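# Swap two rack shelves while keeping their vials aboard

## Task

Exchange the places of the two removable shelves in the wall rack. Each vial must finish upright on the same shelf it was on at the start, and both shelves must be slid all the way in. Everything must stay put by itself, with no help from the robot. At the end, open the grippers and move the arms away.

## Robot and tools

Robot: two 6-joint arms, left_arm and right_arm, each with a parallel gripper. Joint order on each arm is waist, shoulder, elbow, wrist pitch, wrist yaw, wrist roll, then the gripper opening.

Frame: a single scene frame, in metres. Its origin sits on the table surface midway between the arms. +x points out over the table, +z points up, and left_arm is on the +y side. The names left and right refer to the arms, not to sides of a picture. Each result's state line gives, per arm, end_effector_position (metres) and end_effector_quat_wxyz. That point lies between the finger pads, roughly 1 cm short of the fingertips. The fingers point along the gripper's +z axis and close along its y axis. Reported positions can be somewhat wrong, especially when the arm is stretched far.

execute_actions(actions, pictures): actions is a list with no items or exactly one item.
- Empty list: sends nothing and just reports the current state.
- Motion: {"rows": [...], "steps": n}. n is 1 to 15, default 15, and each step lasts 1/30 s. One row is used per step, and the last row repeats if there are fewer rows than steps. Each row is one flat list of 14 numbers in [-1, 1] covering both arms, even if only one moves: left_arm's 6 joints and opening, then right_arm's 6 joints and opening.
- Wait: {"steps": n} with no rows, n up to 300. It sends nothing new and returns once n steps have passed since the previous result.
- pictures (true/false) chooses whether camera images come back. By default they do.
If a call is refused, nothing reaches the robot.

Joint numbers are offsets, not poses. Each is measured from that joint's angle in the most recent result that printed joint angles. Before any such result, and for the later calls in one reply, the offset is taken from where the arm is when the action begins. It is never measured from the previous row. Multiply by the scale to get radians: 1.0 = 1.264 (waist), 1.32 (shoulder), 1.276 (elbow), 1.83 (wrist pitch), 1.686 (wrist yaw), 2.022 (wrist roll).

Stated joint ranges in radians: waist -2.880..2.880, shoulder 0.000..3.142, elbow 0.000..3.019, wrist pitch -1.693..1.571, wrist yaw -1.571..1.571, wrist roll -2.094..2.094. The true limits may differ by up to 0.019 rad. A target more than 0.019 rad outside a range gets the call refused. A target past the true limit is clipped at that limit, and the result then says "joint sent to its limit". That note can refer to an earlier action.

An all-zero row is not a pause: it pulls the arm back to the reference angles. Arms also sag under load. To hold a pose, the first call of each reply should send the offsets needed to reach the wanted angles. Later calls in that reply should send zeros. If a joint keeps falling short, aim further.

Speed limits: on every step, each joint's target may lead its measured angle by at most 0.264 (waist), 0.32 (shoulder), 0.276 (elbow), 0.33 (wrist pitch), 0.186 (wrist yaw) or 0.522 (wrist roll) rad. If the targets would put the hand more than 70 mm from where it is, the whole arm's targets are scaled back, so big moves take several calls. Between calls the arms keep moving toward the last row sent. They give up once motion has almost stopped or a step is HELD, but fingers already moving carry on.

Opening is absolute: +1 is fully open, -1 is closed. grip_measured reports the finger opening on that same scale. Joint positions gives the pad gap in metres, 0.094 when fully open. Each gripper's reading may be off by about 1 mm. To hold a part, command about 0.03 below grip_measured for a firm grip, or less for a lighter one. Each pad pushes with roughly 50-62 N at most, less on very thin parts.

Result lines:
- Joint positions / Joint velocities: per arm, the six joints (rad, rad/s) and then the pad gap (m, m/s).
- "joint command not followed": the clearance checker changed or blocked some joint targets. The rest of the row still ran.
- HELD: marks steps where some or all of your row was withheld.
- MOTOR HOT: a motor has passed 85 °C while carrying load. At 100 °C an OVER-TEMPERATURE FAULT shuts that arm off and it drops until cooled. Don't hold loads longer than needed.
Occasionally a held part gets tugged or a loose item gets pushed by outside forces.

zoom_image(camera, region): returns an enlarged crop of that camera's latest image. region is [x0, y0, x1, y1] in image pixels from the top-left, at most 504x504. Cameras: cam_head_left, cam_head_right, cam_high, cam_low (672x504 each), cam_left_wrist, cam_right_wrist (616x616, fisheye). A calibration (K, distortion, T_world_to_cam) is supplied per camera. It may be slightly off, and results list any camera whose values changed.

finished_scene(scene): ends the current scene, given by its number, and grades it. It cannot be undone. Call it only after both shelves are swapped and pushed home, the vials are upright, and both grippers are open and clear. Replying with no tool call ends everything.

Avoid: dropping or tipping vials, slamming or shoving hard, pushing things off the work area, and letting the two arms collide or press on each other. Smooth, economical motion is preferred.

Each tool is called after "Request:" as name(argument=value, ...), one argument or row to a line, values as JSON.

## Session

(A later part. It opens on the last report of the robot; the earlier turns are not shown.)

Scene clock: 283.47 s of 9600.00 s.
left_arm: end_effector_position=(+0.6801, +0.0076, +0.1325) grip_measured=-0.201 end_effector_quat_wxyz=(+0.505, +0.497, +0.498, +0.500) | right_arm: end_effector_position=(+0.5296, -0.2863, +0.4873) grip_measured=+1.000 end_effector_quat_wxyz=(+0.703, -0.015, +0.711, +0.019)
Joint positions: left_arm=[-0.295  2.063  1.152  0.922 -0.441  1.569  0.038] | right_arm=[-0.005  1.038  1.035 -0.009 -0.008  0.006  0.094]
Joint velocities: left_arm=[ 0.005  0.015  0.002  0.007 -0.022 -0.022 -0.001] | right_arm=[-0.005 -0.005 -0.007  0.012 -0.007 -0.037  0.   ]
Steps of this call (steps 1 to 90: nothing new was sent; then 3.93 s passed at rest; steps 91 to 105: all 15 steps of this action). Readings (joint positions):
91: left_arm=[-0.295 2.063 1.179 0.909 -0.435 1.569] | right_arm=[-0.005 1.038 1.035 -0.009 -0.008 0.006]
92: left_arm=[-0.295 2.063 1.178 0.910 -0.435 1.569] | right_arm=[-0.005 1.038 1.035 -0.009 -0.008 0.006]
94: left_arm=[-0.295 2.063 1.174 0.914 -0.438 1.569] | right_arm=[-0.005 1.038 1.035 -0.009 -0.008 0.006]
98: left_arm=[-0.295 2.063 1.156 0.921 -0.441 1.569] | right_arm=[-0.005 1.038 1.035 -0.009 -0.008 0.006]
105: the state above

Request:
execute_actions(
  actions=[
    {"rows":[[0.008,0.003,0.03,-0.003,0.001,0,-0.2,0,0,0.02,0,0,0,1],[0.01,0.006,0.032,-0.004,0.002,0,-0.2,0,0,0.02,0,0,0,1],[0.011,0.008,0.034,-0.006,0.002,0,-0.2,0,0,0.02,0,0,0,1],[0.012,0.01,0.037,-0.007,0.003,0,-0.2,0,0,0.02,0,0,0,1],[0.013,0.012,0.041,-0.008,0.003,0,-0.2,0,0,0.02,0,0,0,1],[0.014,0.014,0.046,-0.009,0.004,0,-0.2,0,0,0.02,0,0,0,1],[0.015,0.016,0.051,-0.01,0.005,0,-0.2,0,0,0.02,0,0,0,1],[0.016,0.018,0.056,-0.012,0.005,0,-0.2,0,0,0.02,0,0,0,1],[0.017,0.02,0.061,-0.013,0.006,0,-0.2,0,0,0.02,0,0,0,1],[0.018,0.022,0.066,-0.014,0.007,0,-0.2,0,0,0.02,0,0,0,1],[0.018,0.024,0.071,-0.015,0.007,0,-0.2,0,0,0.02,0,0,0,1],[0.019,0.026,0.076,-0.0165,0.008,0,-0.2,0,0,0.02,0,0,0,1]]},
  ],
  pictures=false,
)

Request:
execute_actions(
  actions=[
    {"steps":10},
  ],
)

Scene clock: 290.23 s of 9600.00 s.
left_arm: end_effector_position=(+0.6976, +0.0093, +0.1288) grip_measured=-0.201 end_effector_quat_wxyz=(+0.503, +0.497, +0.500, +0.500) | right_arm: end_effector_position=(+0.5296, -0.2863, +0.4873) grip_measured=+1.000 end_effector_quat_wxyz=(+0.703, -0.015, +0.711, +0.019)
Joint positions: left_arm=[-0.281  2.095  1.204  0.897 -0.431  1.569  0.038] | right_arm=[-0.005  1.038  1.035 -0.009 -0.008  0.006  0.094]
Joint velocities: left_arm=[ 0.005  0.015  0.046 -0.032 -0.051  0.007  0.   ] | right_arm=[-0.024 -0.015  0.002 -0.022 -0.037 -0.037  0.   ]
Steps of this call (steps 1 to 15: the robot went on to your last target; steps 16 to 90: nothing new was sent; then 3.27 s passed at rest; steps 91 to 105: all 15 steps of this action). Readings (joint positions):
91: left_arm=[-0.295 2.063 1.152 0.922 -0.441 1.569] | right_arm=[-0.005 1.038 1.035 -0.009 -0.008 0.006]
92: left_arm=[-0.295 2.063 1.152 0.921 -0.441 1.569] | right_arm=[-0.005 1.038 1.035 -0.009 -0.008 0.006]
94: left_arm=[-0.295 2.064 1.153 0.918 -0.440 1.569] | right_arm=[-0.005 1.038 1.035 -0.009 -0.008 0.006]
98: left_arm=[-0.291 2.074 1.166 0.910 -0.437 1.569] | right_arm=[-0.005 1.038 1.035 -0.009 -0.008 0.006]
105: the state above

Scene clock: 290.57 s of 9600.00 s.
left_arm: end_effector_position=(+0.6981, +0.0100, +0.1291) grip_measured=-0.201 end_effector_quat_wxyz=(+0.502, +0.497, +0.500, +0.501) | right_arm: end_effector_position=(+0.5296, -0.2863, +0.4873) grip_measured=+1.000 end_effector_quat_wxyz=(+0.703, -0.015, +0.711, +0.019)
Joint positions: left_arm=[-0.28   2.095  1.205  0.896 -0.431  1.569  0.038] | right_arm=[-0.005  1.038  1.035 -0.009 -0.008  0.006  0.094]
Joint velocities: left_arm=[-0.015 -0.024 -0.002 -0.017 -0.022 -0.007 -0.001] | right_arm=[-0.015  0.005 -0.002  0.007  0.051 -0.022  0.   ]
Steps of this call (steps 1 to 10: the robot went on to your last target). Readings (joint positions):
1: left_arm=[-0.281 2.095 1.205 0.896 -0.431 1.569] | right_arm=[-0.005 1.038 1.035 -0.009 -0.008 0.006]
2: left_arm=[-0.281 2.095 1.205 0.896 -0.431 1.569] | right_arm=[-0.005 1.038 1.035 -0.009 -0.008 0.006]
4: left_arm=[-0.280 2.095 1.205 0.896 -0.431 1.569] | right_arm=[-0.005 1.038 1.035 -0.009 -0.008 0.006]
8: left_arm=[-0.280 2.095 1.205 0.896 -0.431 1.569] | right_arm=[-0.005 1.038 1.035 -0.009 -0.008 0.006]
10: the state above
camera_calibration (this result's frames):
cam_left_wrist: T_world_to_cam=[[-0.000565589, -0.00277995, -0.999996, 0.12894], [-0.579818, 0.814744, -0.00193702, 0.404509], [0.814746, 0.579814, -0.00207267, -0.45166], [0, 0, 0, 1]] pos_world=[0.602603, -0.0673345, 0.128787]
cam_right_wrist: T_world_to_cam=[[0.0419588, -0.999112, -0.0038982, -0.310301], [-0.581853, -0.0212634, -0.813016, 0.705143], [0.812211, 0.0363814, -0.582228, -0.0133099], [0, 0, 0, 1]] pos_world=[0.43412, -0.294548, 0.564334]

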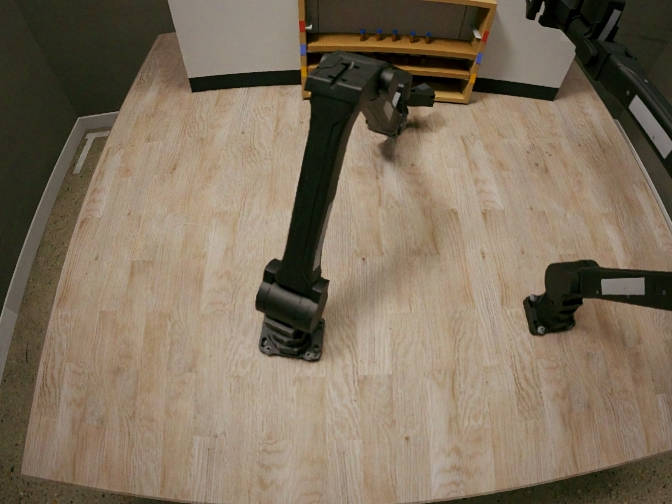

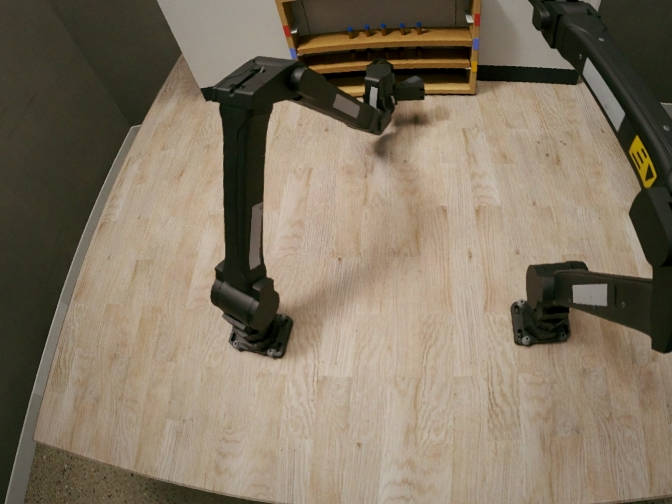

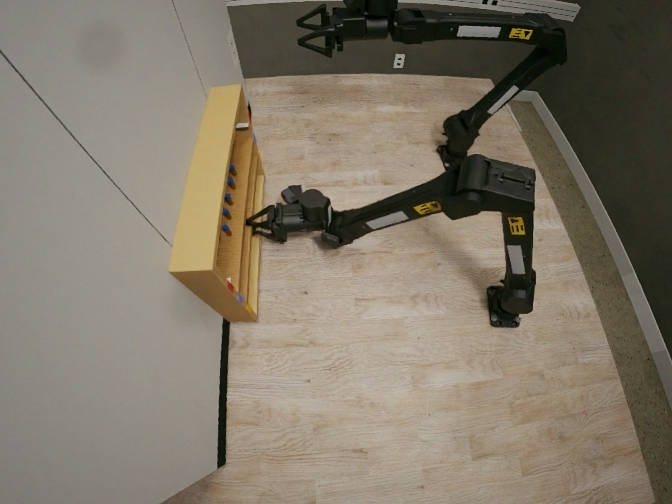

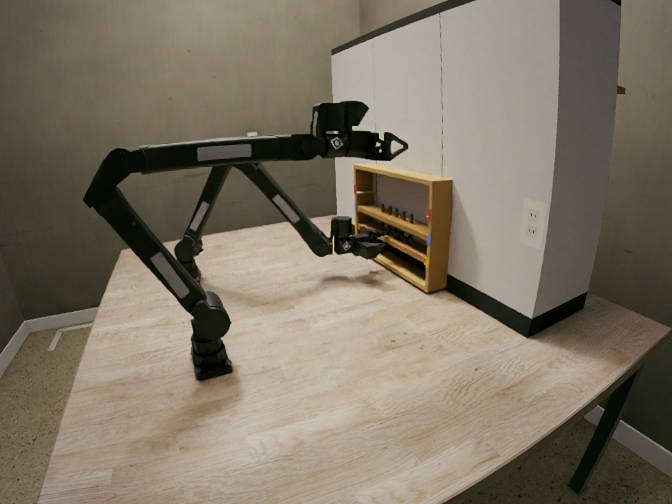

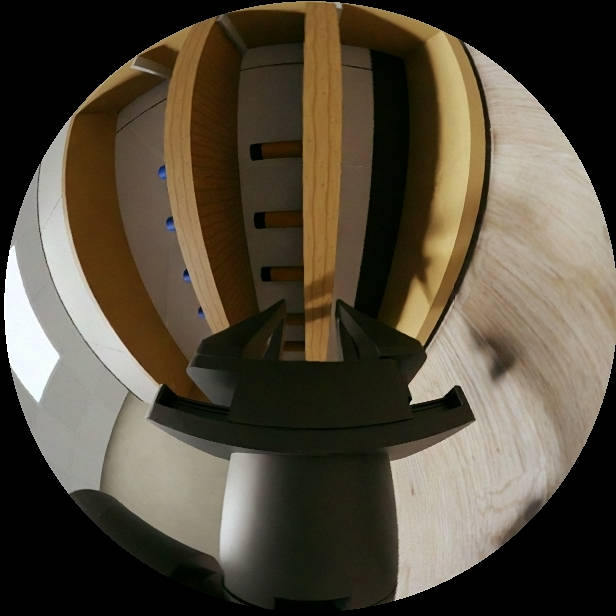

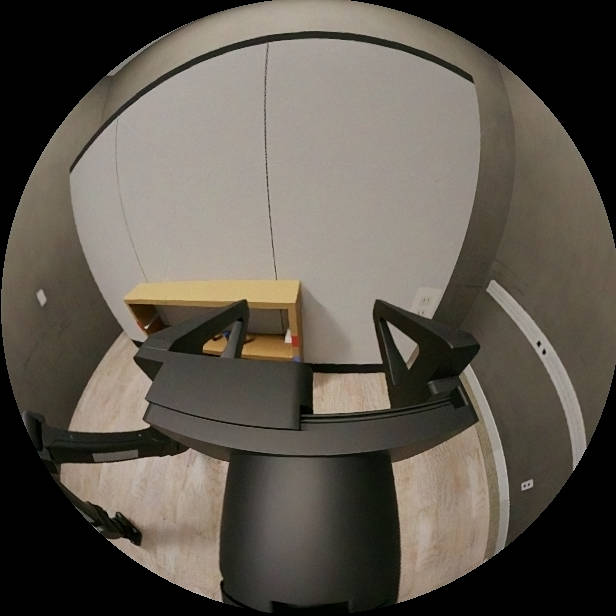

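Request:
execute_actions(
  actions=[
    {"rows":[[0.008,0.004,0.032,-0.003,0.002,0,-0.2,0,0,0.02,0,0,0,1],[0.009,0.007,0.034,-0.004,0.003,0,-0.2,0,0,0.02,0,0,0,1],[0.01,0.01,0.036,-0.005,0.003,0,-0.2,0,0,0.02,0,0,0,1],[0.011,0.012,0.04,-0.006,0.004,0,-0.2,0,0,0.02,0,0,0,1],[0.012,0.014,0.044,-0.007,0.005,0,-0.2,0,0,0.02,0,0,0,1],[0.013,0.016,0.048,-0.008,0.005,0,-0.2,0,0,0.02,0,0,0,1],[0.014,0.018,0.053,-0.009,0.006,0,-0.2,0,0,0.02,0,0,0,1],[0.015,0.02,0.057,-0.01,0.007,0,-0.2,0,0,0.02,0,0,0,1],[0.015,0.022,0.061,-0.011,0.008,0,-0.2,0,0,0.02,0,0,0,1],[0.016,0.025,0.066,-0.012,0.008,0,-0.2,0,0,0.02,0,0,0,1],[0.017,0.027,0.07,-0.013,0.009,0,-0.2,0,0,0.02,0,0,0,1]]},
  ],
  pictures=false,
)

Request:
execute_actions(
  actions=[
    {"steps":10},
  ],
)

Scene clock: 296.87 s of 9600.00 s.
left_arm: end_effector_position=(+0.7124, +0.0107, +0.1220) grip_measured=-0.201 end_effector_quat_wxyz=(+0.500, +0.499, +0.501, +0.500) | right_arm: end_effector_position=(+0.5296, -0.2863, +0.4873) grip_measured=+1.000 end_effector_quat_wxyz=(+0.703, -0.015, +0.711, +0.019)
Joint positions: left_arm=[-0.269  2.127  1.249  0.878 -0.42   1.569  0.038] | right_arm=[-0.005  1.038  1.035 -0.009 -0.008  0.006  0.094]
Joint velocities: left_arm=[ 0.024 -0.015  0.002 -0.002 -0.022  0.007 -0.001] | right_arm=[-0.005 -0.005 -0.007  0.012  0.037  0.022  0.   ]
Steps of this call (steps 1 to 15: the robot went on to your last target; steps 16 to 90: nothing new was sent; then 2.80 s passed at rest; steps 91 to 105: all 15 steps of this action). Readings (joint positions):
91: left_arm=[-0.280 2.095 1.205 0.896 -0.431 1.569] | right_arm=[-0.005 1.038 1.035 -0.009 -0.008 0.006]
92: left_arm=[-0.280 2.095 1.205 0.896 -0.431 1.569] | right_arm=[-0.005 1.038 1.035 -0.009 -0.008 0.006]
94: left_arm=[-0.280 2.096 1.206 0.894 -0.430 1.569] | right_arm=[-0.005 1.038 1.035 -0.009 -0.008 0.006]
98: left_arm=[-0.277 2.108 1.221 0.887 -0.425 1.569] | right_arm=[-0.005 1.038 1.035 -0.009 -0.008 0.006]
105: the state above

Scene clock: 297.20 s of 9600.00 s.
left_arm: end_effector_position=(+0.7127, +0.0115, +0.1219) grip_measured=-0.201 end_effector_quat_wxyz=(+0.500, +0.499, +0.501, +0.500) | right_arm: end_effector_position=(+0.5296, -0.2863, +0.4873) grip_measured=+1.000 end_effector_quat_wxyz=(+0.703, -0.015, +0.711, +0.019)
Joint positions: left_arm=[-0.268  2.127  1.249  0.877 -0.42   1.569  0.038] | right_arm=[-0.005  1.038  1.035 -0.009 -0.008  0.006  0.094]
Joint velocities: left_arm=[ 0.005  0.005  0.007 -0.007 -0.007  0.037  0.002] | right_arm=[-0.015 -0.005  0.002  0.002  0.022 -0.022  0.   ]
Steps of this call (steps 1 to 10: the robot went on to your last target). Readings (joint positions):
1: left_arm=[-0.268 2.127 1.249 0.878 -0.420 1.569] | right_arm=[-0.005 1.038 1.035 -0.009 -0.008 0.006]
2: left_arm=[-0.268 2.127 1.249 0.877 -0.420 1.569] | right_arm=[-0.005 1.038 1.035 -0.009 -0.008 0.006]
4: left_arm=[-0.268 2.127 1.249 0.877 -0.420 1.569] | right_arm=[-0.005 1.038 1.035 -0.009 -0.008 0.006]
8: left_arm=[-0.268 2.127 1.249 0.877 -0.420 1.569] | right_arm=[-0.005 1.038 1.035 -0.009 -0.008 0.006]
10: the state above
camera_calibration (this result's frames):
cam_left_wrist: T_world_to_cam=[[-0.00750474, 0.000386025, -0.999972, 0.12667], [-0.58043, 0.814297, 0.00467045, 0.411429], [0.814276, 0.580448, -0.00588703, -0.463636], [0, 0, 0, 1]] pos_world=[0.617284, -0.0659573, 0.122015]
cam_right_wrist: T_world_to_cam=[[0.0419588, -0.999112, -0.0038982, -0.310301], [-0.581853, -0.0212634, -0.813016, 0.705143], [0.812211, 0.0363814, -0.582228, -0.0133099], [0, 0, 0, 1]] pos_world=[0.43412, -0.294548, 0.564334]

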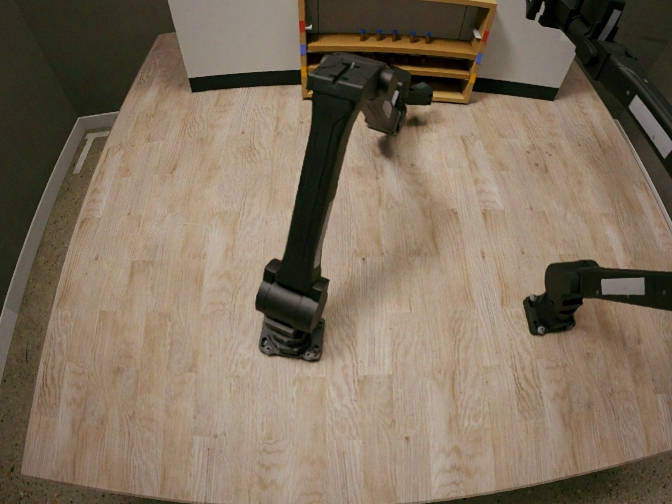

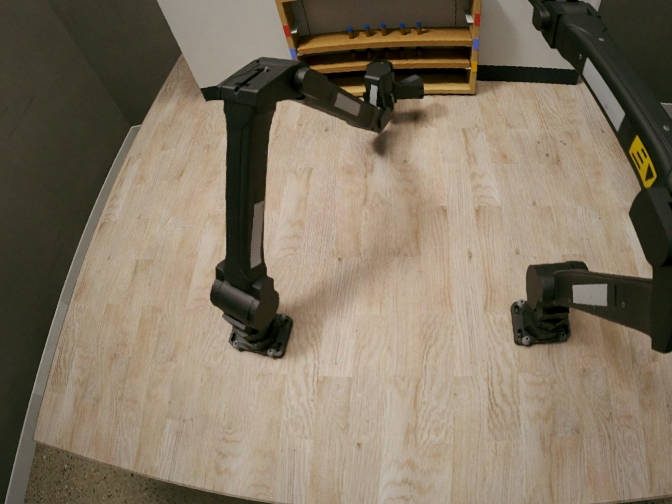

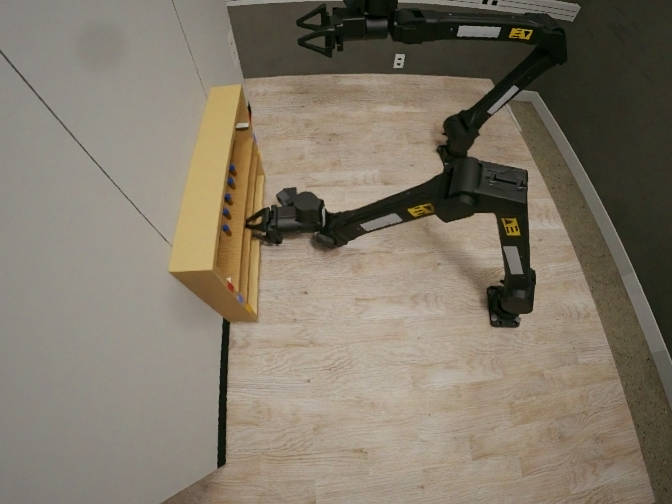

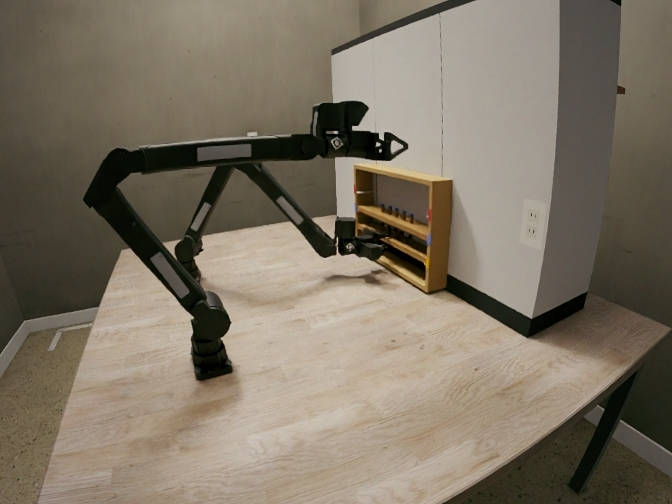

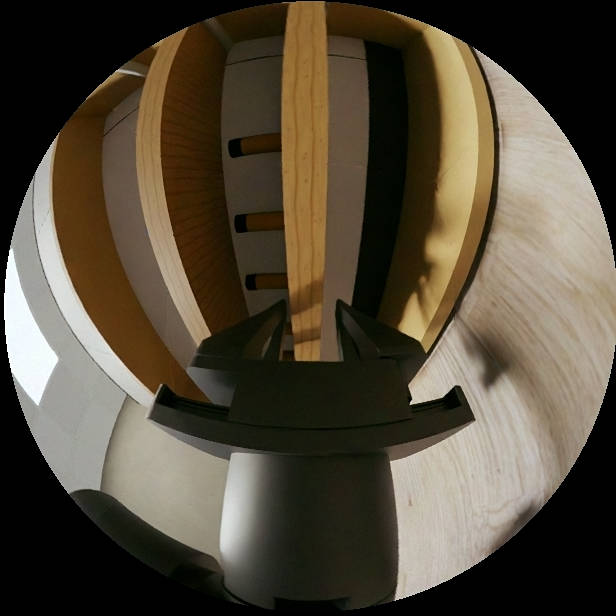

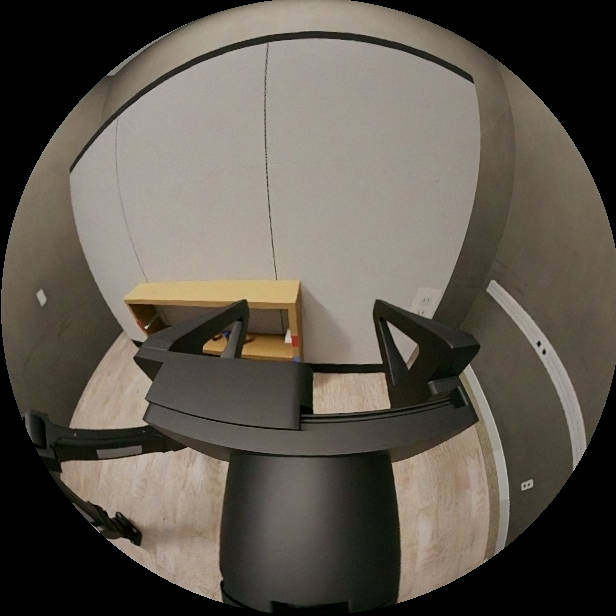

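Request:
execute_actions(
  actions=[
    {"rows":[[0,-0.02,0.034,0.008,0,0,-0.4,0,0,0.02,0,0,0,1],[0,-0.02,0.034,0.008,0,0,-0.47,0,0,0.02,0,0,0,1],[0,-0.02,0.034,0.008,0,0,-0.52,0,0,0.02,0,0,0,1],[0,-0.02,0.034,0.008,0,0,-0.55,0,0,0.02,0,0,0,1],[0,-0.02,0.034,0.008,0,0,-0.58,0,0,0.02,0,0,0,1],[0,-0.02,0.034,0.008,0,0,-0.6,0,0,0.02,0,0,0,1],[0,-0.02,0.034,0.008,0,0,-0.62,0,0,0.02,0,0,0,1],[0,-0.02,0.034,0.008,0,0,-0.62,0,0,0.02,0,0,0,1],[0,-0.02,0.034,0.008,0,0,-0.66,0,0,0.02,0,0,0,1]]},
  ],
  pictures=false,
)

Request:
execute_actions(
  actions=[
    {"rows":[[-0.007,-0.036,0.018,0.022,0,0,-0.66,0,0,0.02,0,0,0,1],[-0.009,-0.041,0.01,0.025,-0.001,0,-0.66,0,0,0.02,0,0,0,1],[-0.012,-0.046,0.001,0.027,-0.003,0,-0.66,0,0,0.02,0,0,0,1],[-0.014,-0.051,-0.008,0.03,-0.004,0,-0.66,0,0,0.02,0,0,0,1],[-0.016,-0.056,-0.018,0.033,-0.006,0,-0.66,0,0,0.02,0,0,0,1],[-0.019,-0.061,-0.027,0.035,-0.008,0,-0.66,0,0,0.02,0,0,0,1],[-0.021,-0.066,-0.036,0.038,-0.009,0,-0.66,0,0,0.02,0,0,0,1],[-0.023,-0.071,-0.045,0.041,-0.011,0,-0.66,0,0,0.02,0,0,0,1],[-0.026,-0.076,-0.055,0.043,-0.013,0,-0.66,0,0,0.02,0,0,0,1],[-0.028,-0.081,-0.064,0.046,-0.014,0,-0.66,0,0,0.02,0,0,0,1],[-0.03,-0.087,-0.073,0.048,-0.016,0,-0.66,0,0,0.02,0,0,0,1],[-0.033,-0.092,-0.082,0.051,-0.018,0,-0.66,0,0,0.02,0,0,0,1],[-0.035,-0.097,-0.092,0.054,-0.019,0,-0.66,0,0,0.02,0,0,0,1],[-0.038,-0.102,-0.101,0.056,-0.021,0,-0.66,0,0,0.02,0,0,0,1],[-0.04,-0.107,-0.11,0.059,-0.0225,0,-0.66,0,0,0.02,0,0,0,1]]},
  ],
  pictures=false,
)

Request:
execute_actions(
  actions=[
    {"steps":15},
  ],
  pictures=false,
)

Scene clock: 309.03 s of 9600.00 s.
left_arm: end_effector_position=(+0.7129, +0.0114, +0.1254) grip_measured=-0.627 end_effector_quat_wxyz=(+0.502, +0.497, +0.500, +0.501) | right_arm: end_effector_position=(+0.5296, -0.2863, +0.4873) grip_measured=+1.000 end_effector_quat_wxyz=(+0.703, -0.015, +0.711, +0.019)
Joint positions: left_arm=[-0.268  2.124  1.25   0.88  -0.42   1.569  0.018] | right_arm=[-0.005  1.038  1.035 -0.009 -0.008  0.006  0.094]
Joint velocities: left_arm=[ 0.005 -0.005 -0.007  0.002 -0.007  0.022 -0.   ] | right_arm=[-0.015 -0.015 -0.002 -0.012 -0.037 -0.007  0.   ]
Steps of this call (steps 1 to 15: the robot went on to your last target; steps 16 to 90: nothing new was sent; then 8.33 s passed at rest; steps 91 to 105: all 15 steps of this action). Readings (joint positions):
91: left_arm=[-0.268 2.127 1.249 0.877 -0.420 1.569] | right_arm=[-0.005 1.038 1.035 -0.009 -0.008 0.006]
92: left_arm=[-0.268 2.127 1.249 0.877 -0.420 1.569] | right_arm=[-0.005 1.038 1.035 -0.009 -0.008 0.006]
94: left_arm=[-0.268 2.126 1.250 0.880 -0.420 1.569] | right_arm=[-0.005 1.038 1.035 -0.009 -0.008 0.006]
98: left_arm=[-0.268 2.124 1.250 0.880 -0.420 1.569] | right_arm=[-0.005 1.038 1.035 -0.009 -0.008 0.006]
105: the state above

Scene clock: 309.53 s of 9600.00 s.
left_arm: end_effector_position=(+0.6691, +0.0105, +0.1270) grip_measured=-0.627 end_effector_quat_wxyz=(+0.500, +0.498, +0.501, +0.500) | right_arm: end_effector_position=(+0.5296, -0.2863, +0.4873) grip_measured=+1.000 end_effector_quat_wxyz=(+0.703, -0.015, +0.711, +0.019)
Joint positions: left_arm=[-0.301  2.053  1.117  0.938 -0.453  1.569  0.018] | right_arm=[-0.005  1.038  1.035 -0.009 -0.008  0.006  0.094]
Joint velocities: left_arm=[-0.122 -0.19  -0.325  0.129 -0.022 -0.051  0.001] | right_arm=[-0.005 -0.015  0.002 -0.022  0.007  0.022  0.   ]
Steps of this call (steps 1 to 15: all 15 steps of this action). Readings (joint positions):
1: left_arm=[-0.268 2.123 1.250 0.883 -0.420 1.569] | right_arm=[-0.005 1.038 1.035 -0.009 -0.008 0.006]
2: left_arm=[-0.268 2.123 1.250 0.885 -0.420 1.569] | right_arm=[-0.005 1.038 1.035 -0.009 -0.008 0.006]
4: left_arm=[-0.269 2.122 1.245 0.889 -0.421 1.569] | right_arm=[-0.005 1.038 1.035 -0.009 -0.008 0.006]
8: left_arm=[-0.276 2.102 1.206 0.907 -0.430 1.569] | right_arm=[-0.005 1.038 1.035 -0.009 -0.008 0.006]
15: the state above

Scene clock: 310.03 s of 9600.00 s.
left_arm: end_effector_position=(+0.6603, +0.0076, +0.1274) grip_measured=-0.627 end_effector_quat_wxyz=(+0.501, +0.501, +0.500, +0.498) | right_arm: end_effector_position=(+0.5296, -0.2863, +0.4873) grip_measured=+1.000 end_effector_quat_wxyz=(+0.703, -0.015, +0.711, +0.019)
Joint positions: left_arm=[-0.311  2.04   1.094  0.945 -0.456  1.569  0.018] | right_arm=[-0.005  1.038  1.035 -0.009 -0.008  0.006  0.094]
Joint velocities: left_arm=[-0.024  0.005 -0.017  0.007  0.066  0.066  0.   ] | right_arm=[ 0.005 -0.005  0.007  0.012 -0.037  0.095  0.   ]
Steps of this call (steps 1 to 15: the robot went on to your last target). Readings (joint positions):
1: left_arm=[-0.304 2.048 1.107 0.942 -0.455 1.569] | right_arm=[-0.005 1.038 1.035 -0.009 -0.008 0.006]
2: left_arm=[-0.307 2.043 1.099 0.943 -0.456 1.569] | right_arm=[-0.005 1.038 1.035 -0.009 -0.008 0.006]
4: left_arm=[-0.310 2.040 1.094 0.945 -0.456 1.569] | right_arm=[-0.005 1.038 1.035 -0.009 -0.008 0.006]
8: left_arm=[-0.311 2.040 1.094 0.945 -0.456 1.569] | right_arm=[-0.005 1.038 1.035 -0.009 -0.008 0.006]
15: the state above

Request:
execute_actions(
  actions=[
    {"rows":[[-0.006,-0.046,0.017,0.024,-0.001,0,-0.66,0,0,0.02,0,0,0,1],[-0.008,-0.05,0.01,0.026,-0.003,0,-0.66,0,0,0.02,0,0,0,1],[-0.011,-0.054,0.002,0.029,-0.005,0,-0.66,0,0,0.02,0,0,0,1],[-0.013,-0.059,-0.006,0.031,-0.007,0,-0.66,0,0,0.02,0,0,0,1],[-0.015,-0.063,-0.014,0.033,-0.008,0,-0.66,0,0,0.02,0,0,0,1],[-0.017,-0.067,-0.022,0.036,-0.01,0,-0.66,0,0,0.02,0,0,0,1],[-0.02,-0.071,-0.03,0.038,-0.012,0,-0.66,0,0,0.02,0,0,0,1],[-0.022,-0.075,-0.038,0.04,-0.014,0,-0.66,0,0,0.02,0,0,0,1],[-0.024,-0.08,-0.046,0.043,-0.016,0,-0.66,0,0,0.02,0,0,0,1],[-0.026,-0.084,-0.055,0.045,-0.018,0,-0.66,0,0,0.02,0,0,0,1],[-0.029,-0.088,-0.063,0.048,-0.02,0,-0.66,0,0,0.02,0,0,0,1],[-0.031,-0.092,-0.071,0.05,-0.021,0,-0.66,0,0,0.02,0,0,0,1],[-0.033,-0.097,-0.079,0.052,-0.023,0,-0.66,0,0,0.02,0,0,0,1],[-0.036,-0.101,-0.087,0.055,-0.025,0,-0.66,0,0,0.02,0,0,0,1],[-0.038,-0.105,-0.095,0.057,-0.027,0,-0.66,0,0,0.02,0,0,0,1]]},
  ],
  pictures=false,
)

Request:
execute_actions(
  actions=[
    {"steps":15},
  ],
  pictures=false,
)

Scene clock: 316.87 s of 9600.00 s.
left_arm: end_effector_position=(+0.6189, +0.0101, +0.1297) grip_measured=-0.627 end_effector_quat_wxyz=(+0.499, +0.501, +0.501, +0.499) | right_arm: end_effector_position=(+0.5296, -0.2863, +0.4873) grip_measured=+1.000 end_effector_quat_wxyz=(+0.703, -0.015, +0.711, +0.019)
Joint positions: left_arm=[-0.344  1.974  0.975  0.993 -0.494  1.569  0.018] | right_arm=[-0.005  1.038  1.035 -0.009 -0.008  0.006  0.094]
Joint velocities: left_arm=[-0.112 -0.181 -0.291  0.115 -0.081 -0.081 -0.   ] | right_arm=[-0.005 -0.024  0.007 -0.007  0.007 -0.037  0.   ]
Steps of this call (steps 1 to 15: the robot went on to your last target; steps 16 to 90: nothing new was sent; then 3.33 s passed at rest; steps 91 to 105: all 15 steps of this action). Readings (joint positions):
91: left_arm=[-0.311 2.040 1.094 0.945 -0.456 1.569] | right_arm=[-0.005 1.038 1.035 -0.009 -0.008 0.006]
92: left_arm=[-0.311 2.040 1.094 0.945 -0.456 1.569] | right_arm=[-0.005 1.038 1.035 -0.009 -0.008 0.006]
94: left_arm=[-0.312 2.037 1.089 0.949 -0.460 1.569] | right_arm=[-0.005 1.038 1.035 -0.009 -0.008 0.006]
98: left_arm=[-0.318 2.017 1.050 0.965 -0.472 1.569] | right_arm=[-0.005 1.038 1.035 -0.009 -0.008 0.006]
105: the state above

Scene clock: 317.37 s of 9600.00 s.
left_arm: end_effector_position=(+0.6111, +0.0082, +0.1321) grip_measured=-0.627 end_effector_quat_wxyz=(+0.501, +0.501, +0.499, +0.498) | right_arm: end_effector_position=(+0.5296, -0.2863, +0.4873) grip_measured=+1.000 end_effector_quat_wxyz=(+0.703, -0.015, +0.711, +0.019)
Joint positions: left_arm=[-0.353  1.96   0.955  1.003 -0.498  1.569  0.018] | right_arm=[-0.005  1.038  1.035 -0.009 -0.008  0.006  0.094]
Joint velocities: left_arm=[-0.005  0.005 -0.002  0.002 -0.037 -0.037 -0.001] | right_arm=[-0.005 -0.015 -0.012  0.002 -0.051 -0.081  0.   ]
Steps of this call (steps 1 to 15: the robot went on to your last target). Readings (joint positions):
1: left_arm=[-0.347 1.968 0.966 0.997 -0.496 1.569] | right_arm=[-0.005 1.038 1.035 -0.009 -0.008 0.006]
2: left_arm=[-0.350 1.964 0.959 0.999 -0.497 1.569] | right_arm=[-0.005 1.038 1.035 -0.009 -0.008 0.006]
4: left_arm=[-0.353 1.960 0.955 1.001 -0.497 1.569] | right_arm=[-0.005 1.038 1.035 -0.009 -0.008 0.006]
8: left_arm=[-0.353 1.960 0.955 1.003 -0.498 1.569] | right_arm=[-0.005 1.038 1.035 -0.009 -0.008 0.006]
15: the state above

Request:
execute_actions(
  actions=[
    {"rows":[[0,-0.043,0.05,0.01,0,0,-0.66,0,0,0.02,0,0,0,1],[0,-0.049,0.051,0.007,0,0,-0.66,0,0,0.02,0,0,0,1],[0,-0.057,0.052,0.002,0,0,-0.66,0,0,0.02,0,0,0,1],[0,-0.066,0.054,-0.004,0,0,-0.66,0,0,0.02,0,0,0,1],[0,-0.076,0.055,-0.012,0,0,-0.66,0,0,0.02,0,0,0,1],[0,-0.087,0.056,-0.02,0,0,-0.66,0,0,0.02,0,0,0,1],[0,-0.098,0.058,-0.029,0,0,-0.66,0,0,0.02,0,0,0,1],[0,-0.109,0.059,-0.038,0,0,-0.66,0,0,0.02,0,0,0,1],[0,-0.12,0.06,-0.047,0,0,-0.66,0,0,0.02,0,0,0,1],[0,-0.131,0.062,-0.056,0,0,-0.66,0,0,0.02,0,0,0,1],[0,-0.141,0.063,-0.065,0,0,-0.66,0,0,0.02,0,0,0,1],[0,-0.151,0.064,-0.074,0,0,-0.66,0,0,0.02,0,0,0,1],[0,-0.16,0.065,-0.082,0,0,-0.66,0,0,0.02,0,0,0,1],[0,-0.167,0.066,-0.09,0,0,-0.66,0,0,0.02,0,0,0,1],[0,-0.172,0.067,-0.096,0,0,-0.66,0,0,0.02,0,0,0,1]]},
  ],
  pictures=false,
)

Request:
execute_actions(
  actions=[
    {"steps":20},
  ],
  pictures=false,
)

Scene clock: 322.20 s of 9600.00 s.
left_arm: end_effector_position=(+0.6091, +0.0093, +0.1516) grip_measured=-0.627 end_effector_quat_wxyz=(+0.477, +0.525, +0.506, +0.491) | right_arm: end_effector_position=(+0.5296, -0.2863, +0.4873) grip_measured=+1.000 end_effector_quat_wxyz=(+0.703, -0.015, +0.711, +0.019)
Joint positions: left_arm=[-0.353  1.874  0.955  0.847 -0.498  1.569  0.018] | right_arm=[-0.005  1.038  1.035 -0.009 -0.008  0.006  0.094]
Joint velocities: left_arm=[-0.005 -0.308 -0.012 -0.403  0.037 -0.037 -0.   ] | right_arm=[-0.005 -0.015 -0.007  0.002  0.066 -0.081  0.   ]
Steps of this call (steps 1 to 15: the robot went on to your last target; steps 16 to 90: nothing new was sent; then 1.33 s passed at rest; steps 91 to 105: all 15 steps of this action). Readings (joint positions):
91: left_arm=[-0.353 1.960 0.955 1.003 -0.498 1.569] | right_arm=[-0.005 1.038 1.035 -0.009 -0.008 0.006]
92: left_arm=[-0.353 1.960 0.955 1.002 -0.498 1.569] | right_arm=[-0.005 1.038 1.035 -0.009 -0.008 0.006]
94: left_arm=[-0.353 1.957 0.955 0.991 -0.498 1.569] | right_arm=[-0.005 1.038 1.035 -0.009 -0.008 0.006]
98: left_arm=[-0.353 1.937 0.955 0.946 -0.498 1.569] | right_arm=[-0.005 1.038 1.035 -0.009 -0.008 0.006]
105: the state above

Scene clock: 322.87 s of 9600.00 s.
left_arm: end_effector_position=(+0.6057, +0.0111, +0.1934) grip_measured=-0.627 end_effector_quat_wxyz=(+0.491, +0.512, +0.502, +0.495) | right_arm: end_effector_position=(+0.5296, -0.2863, +0.4873) grip_measured=+1.000 end_effector_quat_wxyz=(+0.703, -0.015, +0.711, +0.019)
Joint positions: left_arm=[-0.353  1.794  0.955  0.806 -0.498  1.569  0.018] | right_arm=[-0.005  1.038  1.035 -0.009 -0.008  0.006  0.094]
Joint velocities: left_arm=[-0.015 -0.015  0.002 -0.007 -0.022 -0.037  0.   ] | right_arm=[-0.005 -0.005 -0.007  0.002  0.007 -0.037  0.   ]
Steps of this call (steps 1 to 20: the robot went on to your last target). Readings (joint positions):
1: left_arm=[-0.353 1.864 0.955 0.835 -0.498 1.569] | right_arm=[-0.005 1.038 1.035 -0.009 -0.008 0.006]
2: left_arm=[-0.353 1.854 0.955 0.826 -0.498 1.569] | right_arm=[-0.005 1.038 1.035 -0.009 -0.008 0.006]
4: left_arm=[-0.353 1.837 0.955 0.814 -0.498 1.569] | right_arm=[-0.005 1.038 1.035 -0.009 -0.008 0.006]
8: left_arm=[-0.353 1.812 0.955 0.807 -0.498 1.569] | right_arm=[-0.005 1.038 1.035 -0.009 -0.008 0.006]
20: the state above

Request:
execute_actions(
  actions=[
    {"rows":[[0,-0.05,0.06,0.015,0,0,-0.66,0,0,0.02,0,0,0,1],[0,-0.056,0.064,0.015,0,0,-0.66,0,0,0.02,0,0,0,1],[0,-0.062,0.068,0.015,0,0,-0.66,0,0,0.02,0,0,0,1],[0,-0.068,0.072,0.013,0,0,-0.66,0,0,0.02,0,0,0,1],[0,-0.073,0.076,0.011,0,0,-0.66,0,0,0.02,0,0,0,1],[0,-0.078,0.08,0.008,0,0,-0.66,0,0,0.02,0,0,0,1],[0,-0.082,0.083,0.004,0,0,-0.66,0,0,0.02,0,0,0,1],[0,-0.086,0.086,-0.001,0,0,-0.66,0,0,0.02,0,0,0,1],[0,-0.089,0.089,-0.007,0,0,-0.66,0,0,0.02,0,0,0,1],[0,-0.092,0.091,-0.013,0,0,-0.66,0,0,0.02,0,0,0,1],[0,-0.094,0.093,-0.019,0,0,-0.66,0,0,0.02,0,0,0,1],[0,-0.096,0.095,-0.025,0,0,-0.66,0,0,0.02,0,0,0,1],[0,-0.097,0.096,-0.03,0,0,-0.66,0,0,0.02,0,0,0,1],[0,-0.098,0.097,-0.035,0,0,-0.66,0,0,0.02,0,0,0,1],[0,-0.098,0.098,-0.039,0,0,-0.66,0,0,0.02,0,0,0,1]]},
  ],
  pictures=false,
)

Request:
execute_actions(
  actions=[
    {"steps":15},
  ],
  pictures=false,
)

Scene clock: 328.10 s of 9600.00 s.
left_arm: end_effector_position=(+0.6036, +0.0123, +0.1941) grip_measured=-0.627 end_effector_quat_wxyz=(+0.476, +0.526, +0.506, +0.490) | right_arm: end_effector_position=(+0.5296, -0.2863, +0.4873) grip_measured=+1.000 end_effector_quat_wxyz=(+0.703, -0.015, +0.711, +0.019)
Joint positions: left_arm=[-0.353  1.768  0.955  0.738 -0.498  1.569  0.018] | right_arm=[-0.005  1.038  1.035 -0.009 -0.008  0.006  0.094]
Joint velocities: left_arm=[-0.005 -0.083 -0.012 -0.271  0.051 -0.007  0.   ] | right_arm=[ 0.005  0.005 -0.012  0.012  0.051  0.022  0.   ]
Steps of this call (steps 1 to 15: the robot went on to your last target; steps 16 to 90: nothing new was sent; then 1.73 s passed at rest; steps 91 to 105: all 15 steps of this action). Readings (joint positions):
91: left_arm=[-0.353 1.794 0.955 0.806 -0.498 1.569] | right_arm=[-0.005 1.038 1.035 -0.009 -0.008 0.006]
92: left_arm=[-0.353 1.794 0.955 0.806 -0.498 1.569] | right_arm=[-0.005 1.038 1.035 -0.009 -0.008 0.006]
94: left_arm=[-0.353 1.793 0.955 0.806 -0.498 1.569] | right_arm=[-0.005 1.038 1.035 -0.009 -0.008 0.006]
98: left_arm=[-0.353 1.787 0.955 0.794 -0.498 1.569] | right_arm=[-0.005 1.038 1.035 -0.009 -0.008 0.006]
105: the state above

Scene clock: 328.60 s of 9600.00 s.
left_arm: end_effector_position=(+0.6026, +0.0128, +0.1904) grip_measured=-0.627 end_effector_quat_wxyz=(+0.466, +0.535, +0.509, +0.487) | right_arm: end_effector_position=(+0.5296, -0.2863, +0.4873) grip_measured=+1.000 end_effector_quat_wxyz=(+0.703, -0.015, +0.711, +0.019)
Joint positions: left_arm=[-0.353  1.762  0.955  0.705 -0.498  1.569  0.018] | right_arm=[-0.005  1.038  1.035 -0.009 -0.008  0.006  0.094]
Joint velocities: left_arm=[-0.005 -0.005  0.007 -0.002 -0.022  0.022  0.001] | right_arm=[-0.015 -0.005  0.012  0.002  0.037 -0.007  0.   ]
Steps of this call (steps 1 to 15: the robot went on to your last target). Readings (joint positions):
1: left_arm=[-0.353 1.766 0.955 0.731 -0.498 1.569] | right_arm=[-0.005 1.038 1.035 -0.009 -0.008 0.006]
2: left_arm=[-0.353 1.764 0.955 0.724 -0.498 1.569] | right_arm=[-0.005 1.038 1.035 -0.009 -0.008 0.006]
4: left_arm=[-0.353 1.762 0.955 0.716 -0.498 1.569] | right_arm=[-0.005 1.038 1.035 -0.009 -0.008 0.006]
8: left_arm=[-0.353 1.762 0.955 0.709 -0.498 1.569] | right_arm=[-0.005 1.038 1.035 -0.009 -0.008 0.006]
15: the state above

Something's blocking. Look.

Request:
execute_actions(
  actions=[],
)

Scene clock: 329.57 s of 9600.00 s.
left_arm: end_effector_position=(+0.6026, +0.0128, +0.1902) grip_measured=-0.627 end_effector_quat_wxyz=(+0.466, +0.535, +0.509, +0.487) | right_arm: end_effector_position=(+0.5296, -0.2863, +0.4873) grip_measured=+1.000 end_effector_quat_wxyz=(+0.703, -0.015, +0.711, +0.019)
Joint positions: left_arm=[-0.353  1.762  0.955  0.704 -0.498  1.569  0.018] | right_arm=[-0.005  1.038  1.035 -0.009 -0.008  0.006  0.094]
Joint velocities: left_arm=[-0.005  0.005  0.012  0.017  0.037 -0.007 -0.   ] | right_arm=[ 0.005 -0.005  0.002  0.022 -0.037 -0.051  0.   ]
Steps of this call (steps 1 to 15: the robot went on to your last target; steps 16 to 29: nothing new was sent). Readings (joint positions):
1: left_arm=[-0.353 1.762 0.955 0.704 -0.498 1.569] | right_arm=[-0.005 1.038 1.035 -0.009 -0.008 0.006]
2: left_arm=[-0.353 1.762 0.955 0.704 -0.498 1.569] | right_arm=[-0.005 1.038 1.035 -0.009 -0.008 0.006]
4: left_arm=[-0.353 1.762 0.955 0.704 -0.498 1.569] | right_arm=[-0.005 1.038 1.035 -0.009 -0.008 0.006]
8: left_arm=[-0.353 1.762 0.955 0.704 -0.498 1.569] | right_arm=[-0.005 1.038 1.035 -0.009 -0.008 0.006]
29: the state above
All arms were judged still, so your last target was given up. Only a new action makes them travel on or press farther. Fingers that are still opening or closing keep moving.
camera_calibration (this result's frames):
cam_left_wrist: T_world_to_cam=[[-0.0968659, 0.0496589, -0.994058, 0.246287], [-0.569984, 0.815992, 0.0963056, 0.322337], [0.815926, 0.575926, -0.050737, -0.366771], [0, 0, 0, 1]] pos_world=[0.506842, -0.0640216, 0.195172]
cam_right_wrist: T_world_to_cam=[[0.0419588, -0.999112, -0.0038982, -0.310301], [-0.581853, -0.0212634, -0.813016, 0.705143], [0.812211, 0.0363814, -0.582228, -0.0133099], [0, 0, 0, 1]] pos_world=[0.43412, -0.294548, 0.564334]

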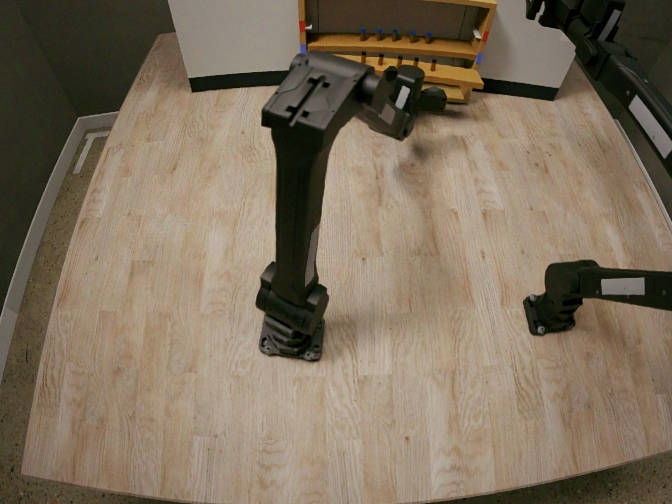

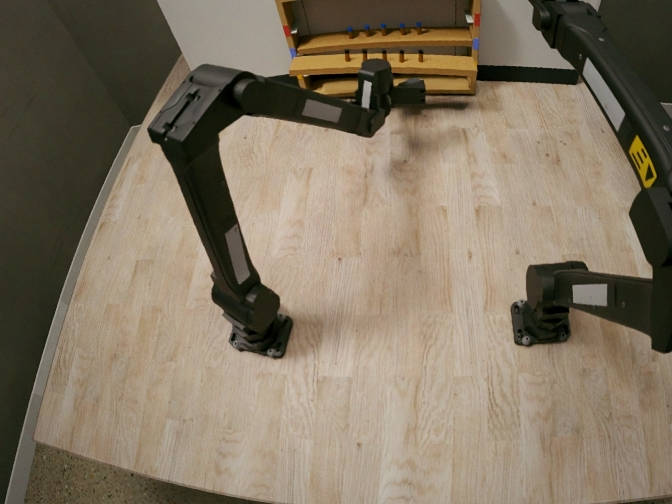

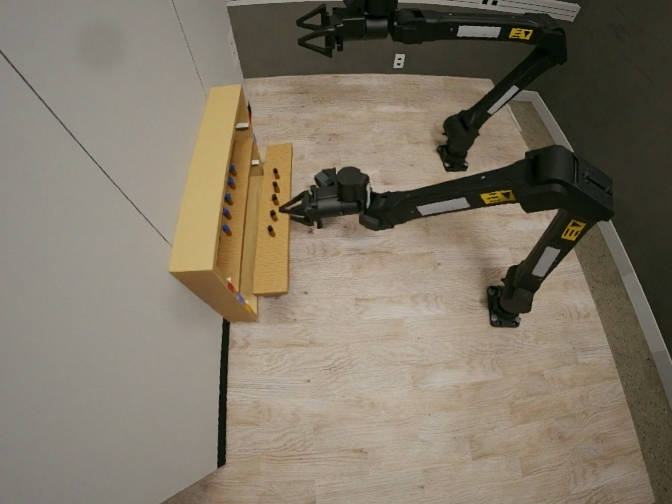

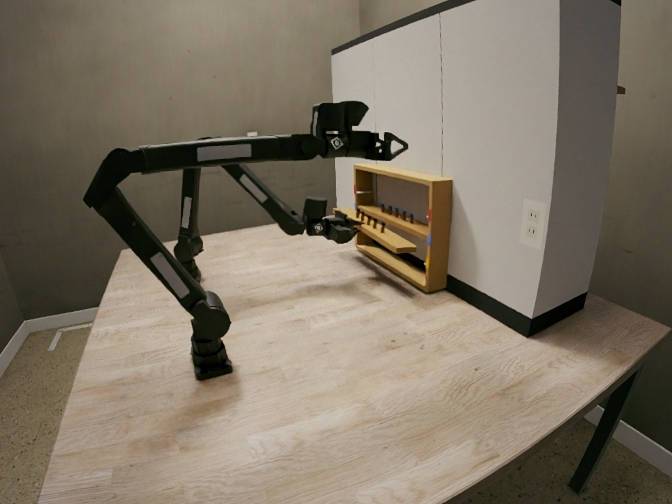

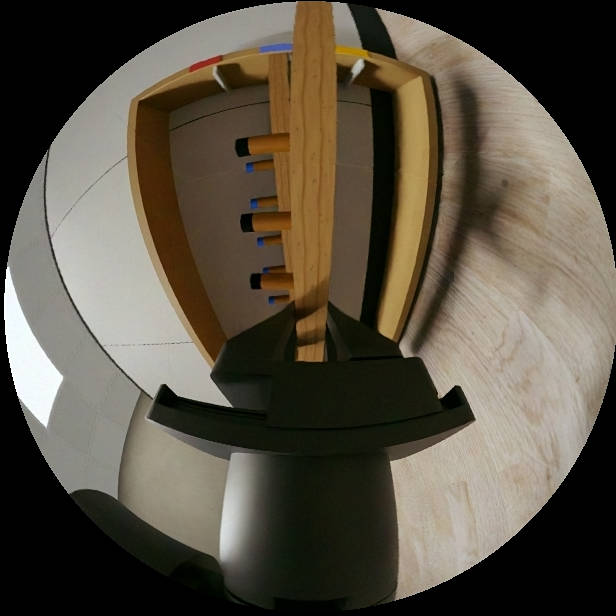

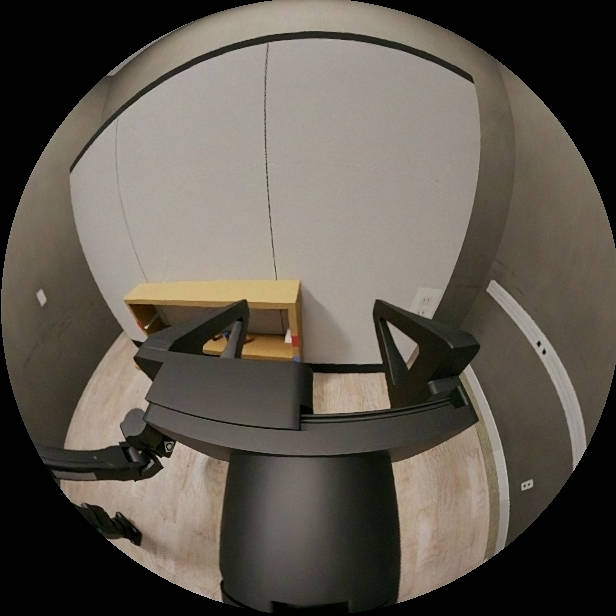

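Request:
execute_actions(
  actions=[
    {"rows":[[0,-0.04,0.055,0.024,0,0,-0.66,0,0,0.02,0,0,0,1],[0,-0.043,0.059,0.025,0,0,-0.66,0,0,0.02,0,0,0,1],[0,-0.046,0.063,0.026,0,0,-0.66,0,0,0.02,0,0,0,1],[0,-0.049,0.067,0.027,0,0,-0.66,0,0,0.02,0,0,0,1],[0,-0.052,0.071,0.028,0,0,-0.66,0,0,0.02,0,0,0,1],[0,-0.055,0.075,0.029,0,0,-0.66,0,0,0.02,0,0,0,1],[0,-0.058,0.079,0.03,0,0,-0.66,0,0,0.02,0,0,0,1],[0,-0.061,0.083,0.03,0,0,-0.66,0,0,0.02,0,0,0,1],[0,-0.064,0.087,0.03,0,0,-0.66,0,0,0.02,0,0,0,1],[0,-0.067,0.09,0.03,0,0,-0.66,0,0,0.02,0,0,0,1],[0,-0.071,0.094,0.03,0,0,-0.66,0,0,0.02,0,0,0,1]]},
  ],
  pictures=false,
)

Request:
execute_actions(
  actions=[
    {"steps":12},
  ],
  pictures=false,
)

Scene clock: 337.40 s of 9600.00 s.
left_arm: end_effector_position=(+0.6026, +0.0128, +0.1902) grip_measured=-0.627 end_effector_quat_wxyz=(+0.466, +0.535, +0.509, +0.487) | right_arm: end_effector_position=(+0.5296, -0.2863, +0.4873) grip_measured=+1.000 end_effector_quat_wxyz=(+0.703, -0.015, +0.711, +0.019)
Joint positions: left_arm=[-0.353  1.762  0.955  0.704 -0.498  1.569  0.018] | right_arm=[-0.005  1.038  1.035 -0.009 -0.008  0.006  0.094]
Joint velocities: left_arm=[ 0.005  0.005  0.007  0.012  0.022 -0.007  0.   ] | right_arm=[-0.024  0.005 -0.007 -0.022 -0.051  0.066  0.   ]
Steps of this call (steps 1 to 90: nothing new was sent; then 4.33 s passed at rest; steps 91 to 105: all 15 steps of this action). Readings (joint positions):
91: left_arm=[-0.353 1.762 0.955 0.704 -0.498 1.569] | right_arm=[-0.005 1.038 1.035 -0.009 -0.008 0.006]
92: left_arm=[-0.353 1.762 0.955 0.704 -0.498 1.569] | right_arm=[-0.005 1.038 1.035 -0.009 -0.008 0.006]
94: left_arm=[-0.353 1.762 0.955 0.704 -0.498 1.569] | right_arm=[-0.005 1.038 1.035 -0.009 -0.008 0.006]
98: left_arm=[-0.353 1.762 0.955 0.704 -0.498 1.569] | right_arm=[-0.005 1.038 1.035 -0.009 -0.008 0.006]
105: the state above

Scene clock: 337.80 s of 9600.00 s.
left_arm: end_effector_position=(+0.6026, +0.0128, +0.1902) grip_measured=-0.627 end_effector_quat_wxyz=(+0.466, +0.535, +0.509, +0.487) | right_arm: end_effector_position=(+0.5296, -0.2863, +0.4873) grip_measured=+1.000 end_effector_quat_wxyz=(+0.703, -0.015, +0.711, +0.019)
Joint positions: left_arm=[-0.353  1.762  0.955  0.704 -0.498  1.569  0.018] | right_arm=[-0.005  1.038  1.035 -0.009 -0.008  0.006  0.094]
Joint velocities: left_arm=[-0.005  0.015  0.002 -0.002 -0.007  0.022  0.   ] | right_arm=[-0.005  0.005 -0.017 -0.012 -0.022 -0.007  0.   ]
Steps of this call (steps 1 to 12: the robot went on to your last target). Readings (joint positions):
1: left_arm=[-0.353 1.762 0.955 0.704 -0.498 1.569] | right_arm=[-0.005 1.038 1.035 -0.009 -0.008 0.006]
2: left_arm=[-0.353 1.762 0.955 0.704 -0.498 1.569] | right_arm=[-0.005 1.038 1.035 -0.009 -0.008 0.006]
4: left_arm=[-0.353 1.762 0.955 0.704 -0.498 1.569] | right_arm=[-0.005 1.038 1.035 -0.009 -0.008 0.006]
8: left_arm=[-0.353 1.762 0.955 0.704 -0.498 1.569] | right_arm=[-0.005 1.038 1.035 -0.009 -0.008 0.006]
12: the state above

Request:
execute_actions(
  actions=[],
)

Scene clock: 349.20 s of 9600.00 s.
left_arm: end_effector_position=(+0.6026, +0.0128, +0.1902) grip_measured=-0.627 end_effector_quat_wxyz=(+0.466, +0.535, +0.509, +0.487) | right_arm: end_effector_position=(+0.5296, -0.2863, +0.4873) grip_measured=+1.000 end_effector_quat_wxyz=(+0.703, -0.015, +0.711, +0.019)
Joint positions: left_arm=[-0.353  1.762  0.955  0.704 -0.498  1.569  0.018] | right_arm=[-0.005  1.038  1.035 -0.009 -0.008  0.006  0.094]
Joint velocities: left_arm=[-0.024  0.005 -0.012  0.012  0.066  0.007 -0.   ] | right_arm=[-0.005 -0.005 -0.017  0.007  0.007 -0.022  0.   ]
Steps of this call (steps 1 to 15: the robot went on to your last target; steps 16 to 90: nothing new was sent; then 8.40 s passed at rest). Readings (joint positions):
1: left_arm=[-0.353 1.762 0.955 0.704 -0.498 1.569] | right_arm=[-0.005 1.038 1.035 -0.009 -0.008 0.006]
2: left_arm=[-0.353 1.762 0.955 0.704 -0.498 1.569] | right_arm=[-0.005 1.038 1.035 -0.009 -0.008 0.006]
4: left_arm=[-0.353 1.762 0.955 0.704 -0.498 1.569] | right_arm=[-0.005 1.038 1.035 -0.009 -0.008 0.006]
8: left_arm=[-0.353 1.762 0.955 0.704 -0.498 1.569] | right_arm=[-0.005 1.038 1.035 -0.009 -0.008 0.006]
90: the state above
All arms were judged still, so your last target was given up. Only a new action makes them travel on or press farther. Fingers that are still opening or closing keep moving.
camera_calibration (this result's frames):
cam_left_wrist: T_world_to_cam=[[-0.0968659, 0.0496589, -0.994058, 0.246287], [-0.569984, 0.815992, 0.0963056, 0.322337], [0.815926, 0.575926, -0.050737, -0.366771], [0, 0, 0, 1]] pos_world=[0.506842, -0.0640216, 0.195172]
cam_right_wrist: T_world_to_cam=[[0.0419588, -0.999112, -0.0038982, -0.310301], [-0.581853, -0.0212634, -0.813016, 0.705143], [0.812211, 0.0363814, -0.582228, -0.0133099], [0, 0, 0, 1]] pos_world=[0.43412, -0.294548, 0.564334]

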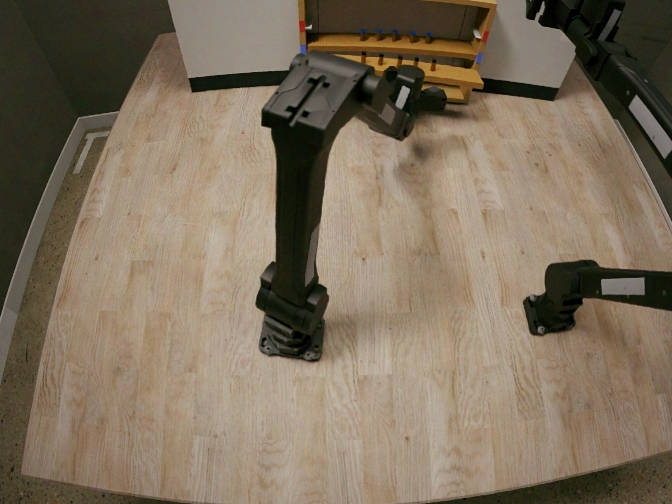

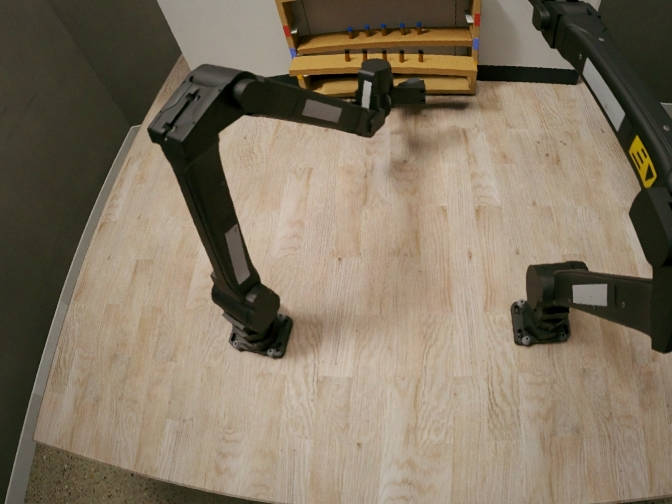

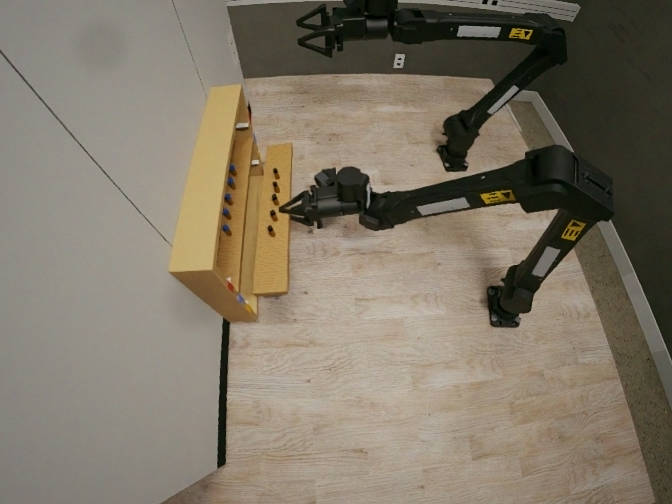

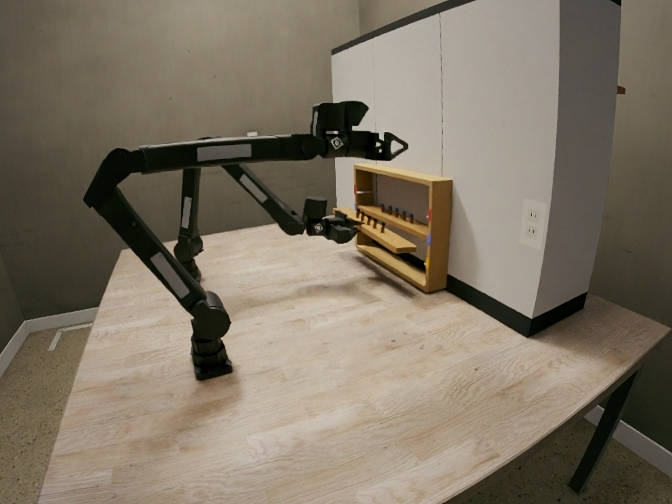

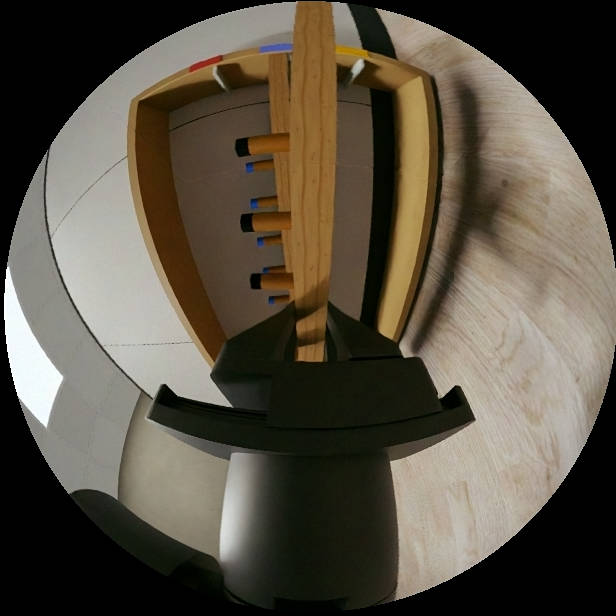

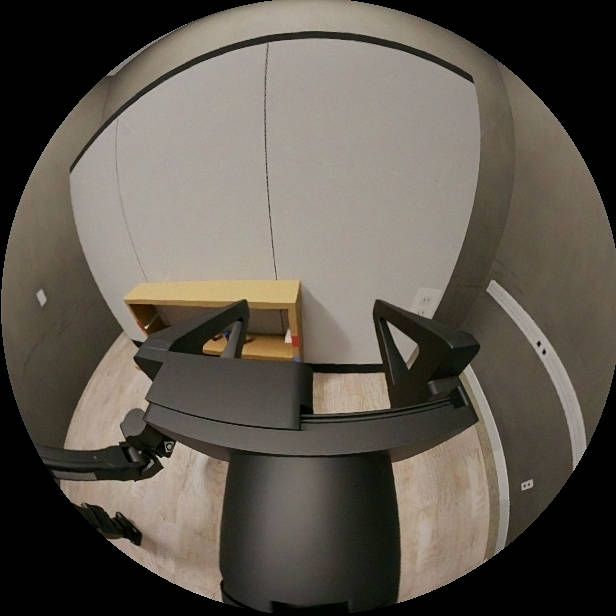

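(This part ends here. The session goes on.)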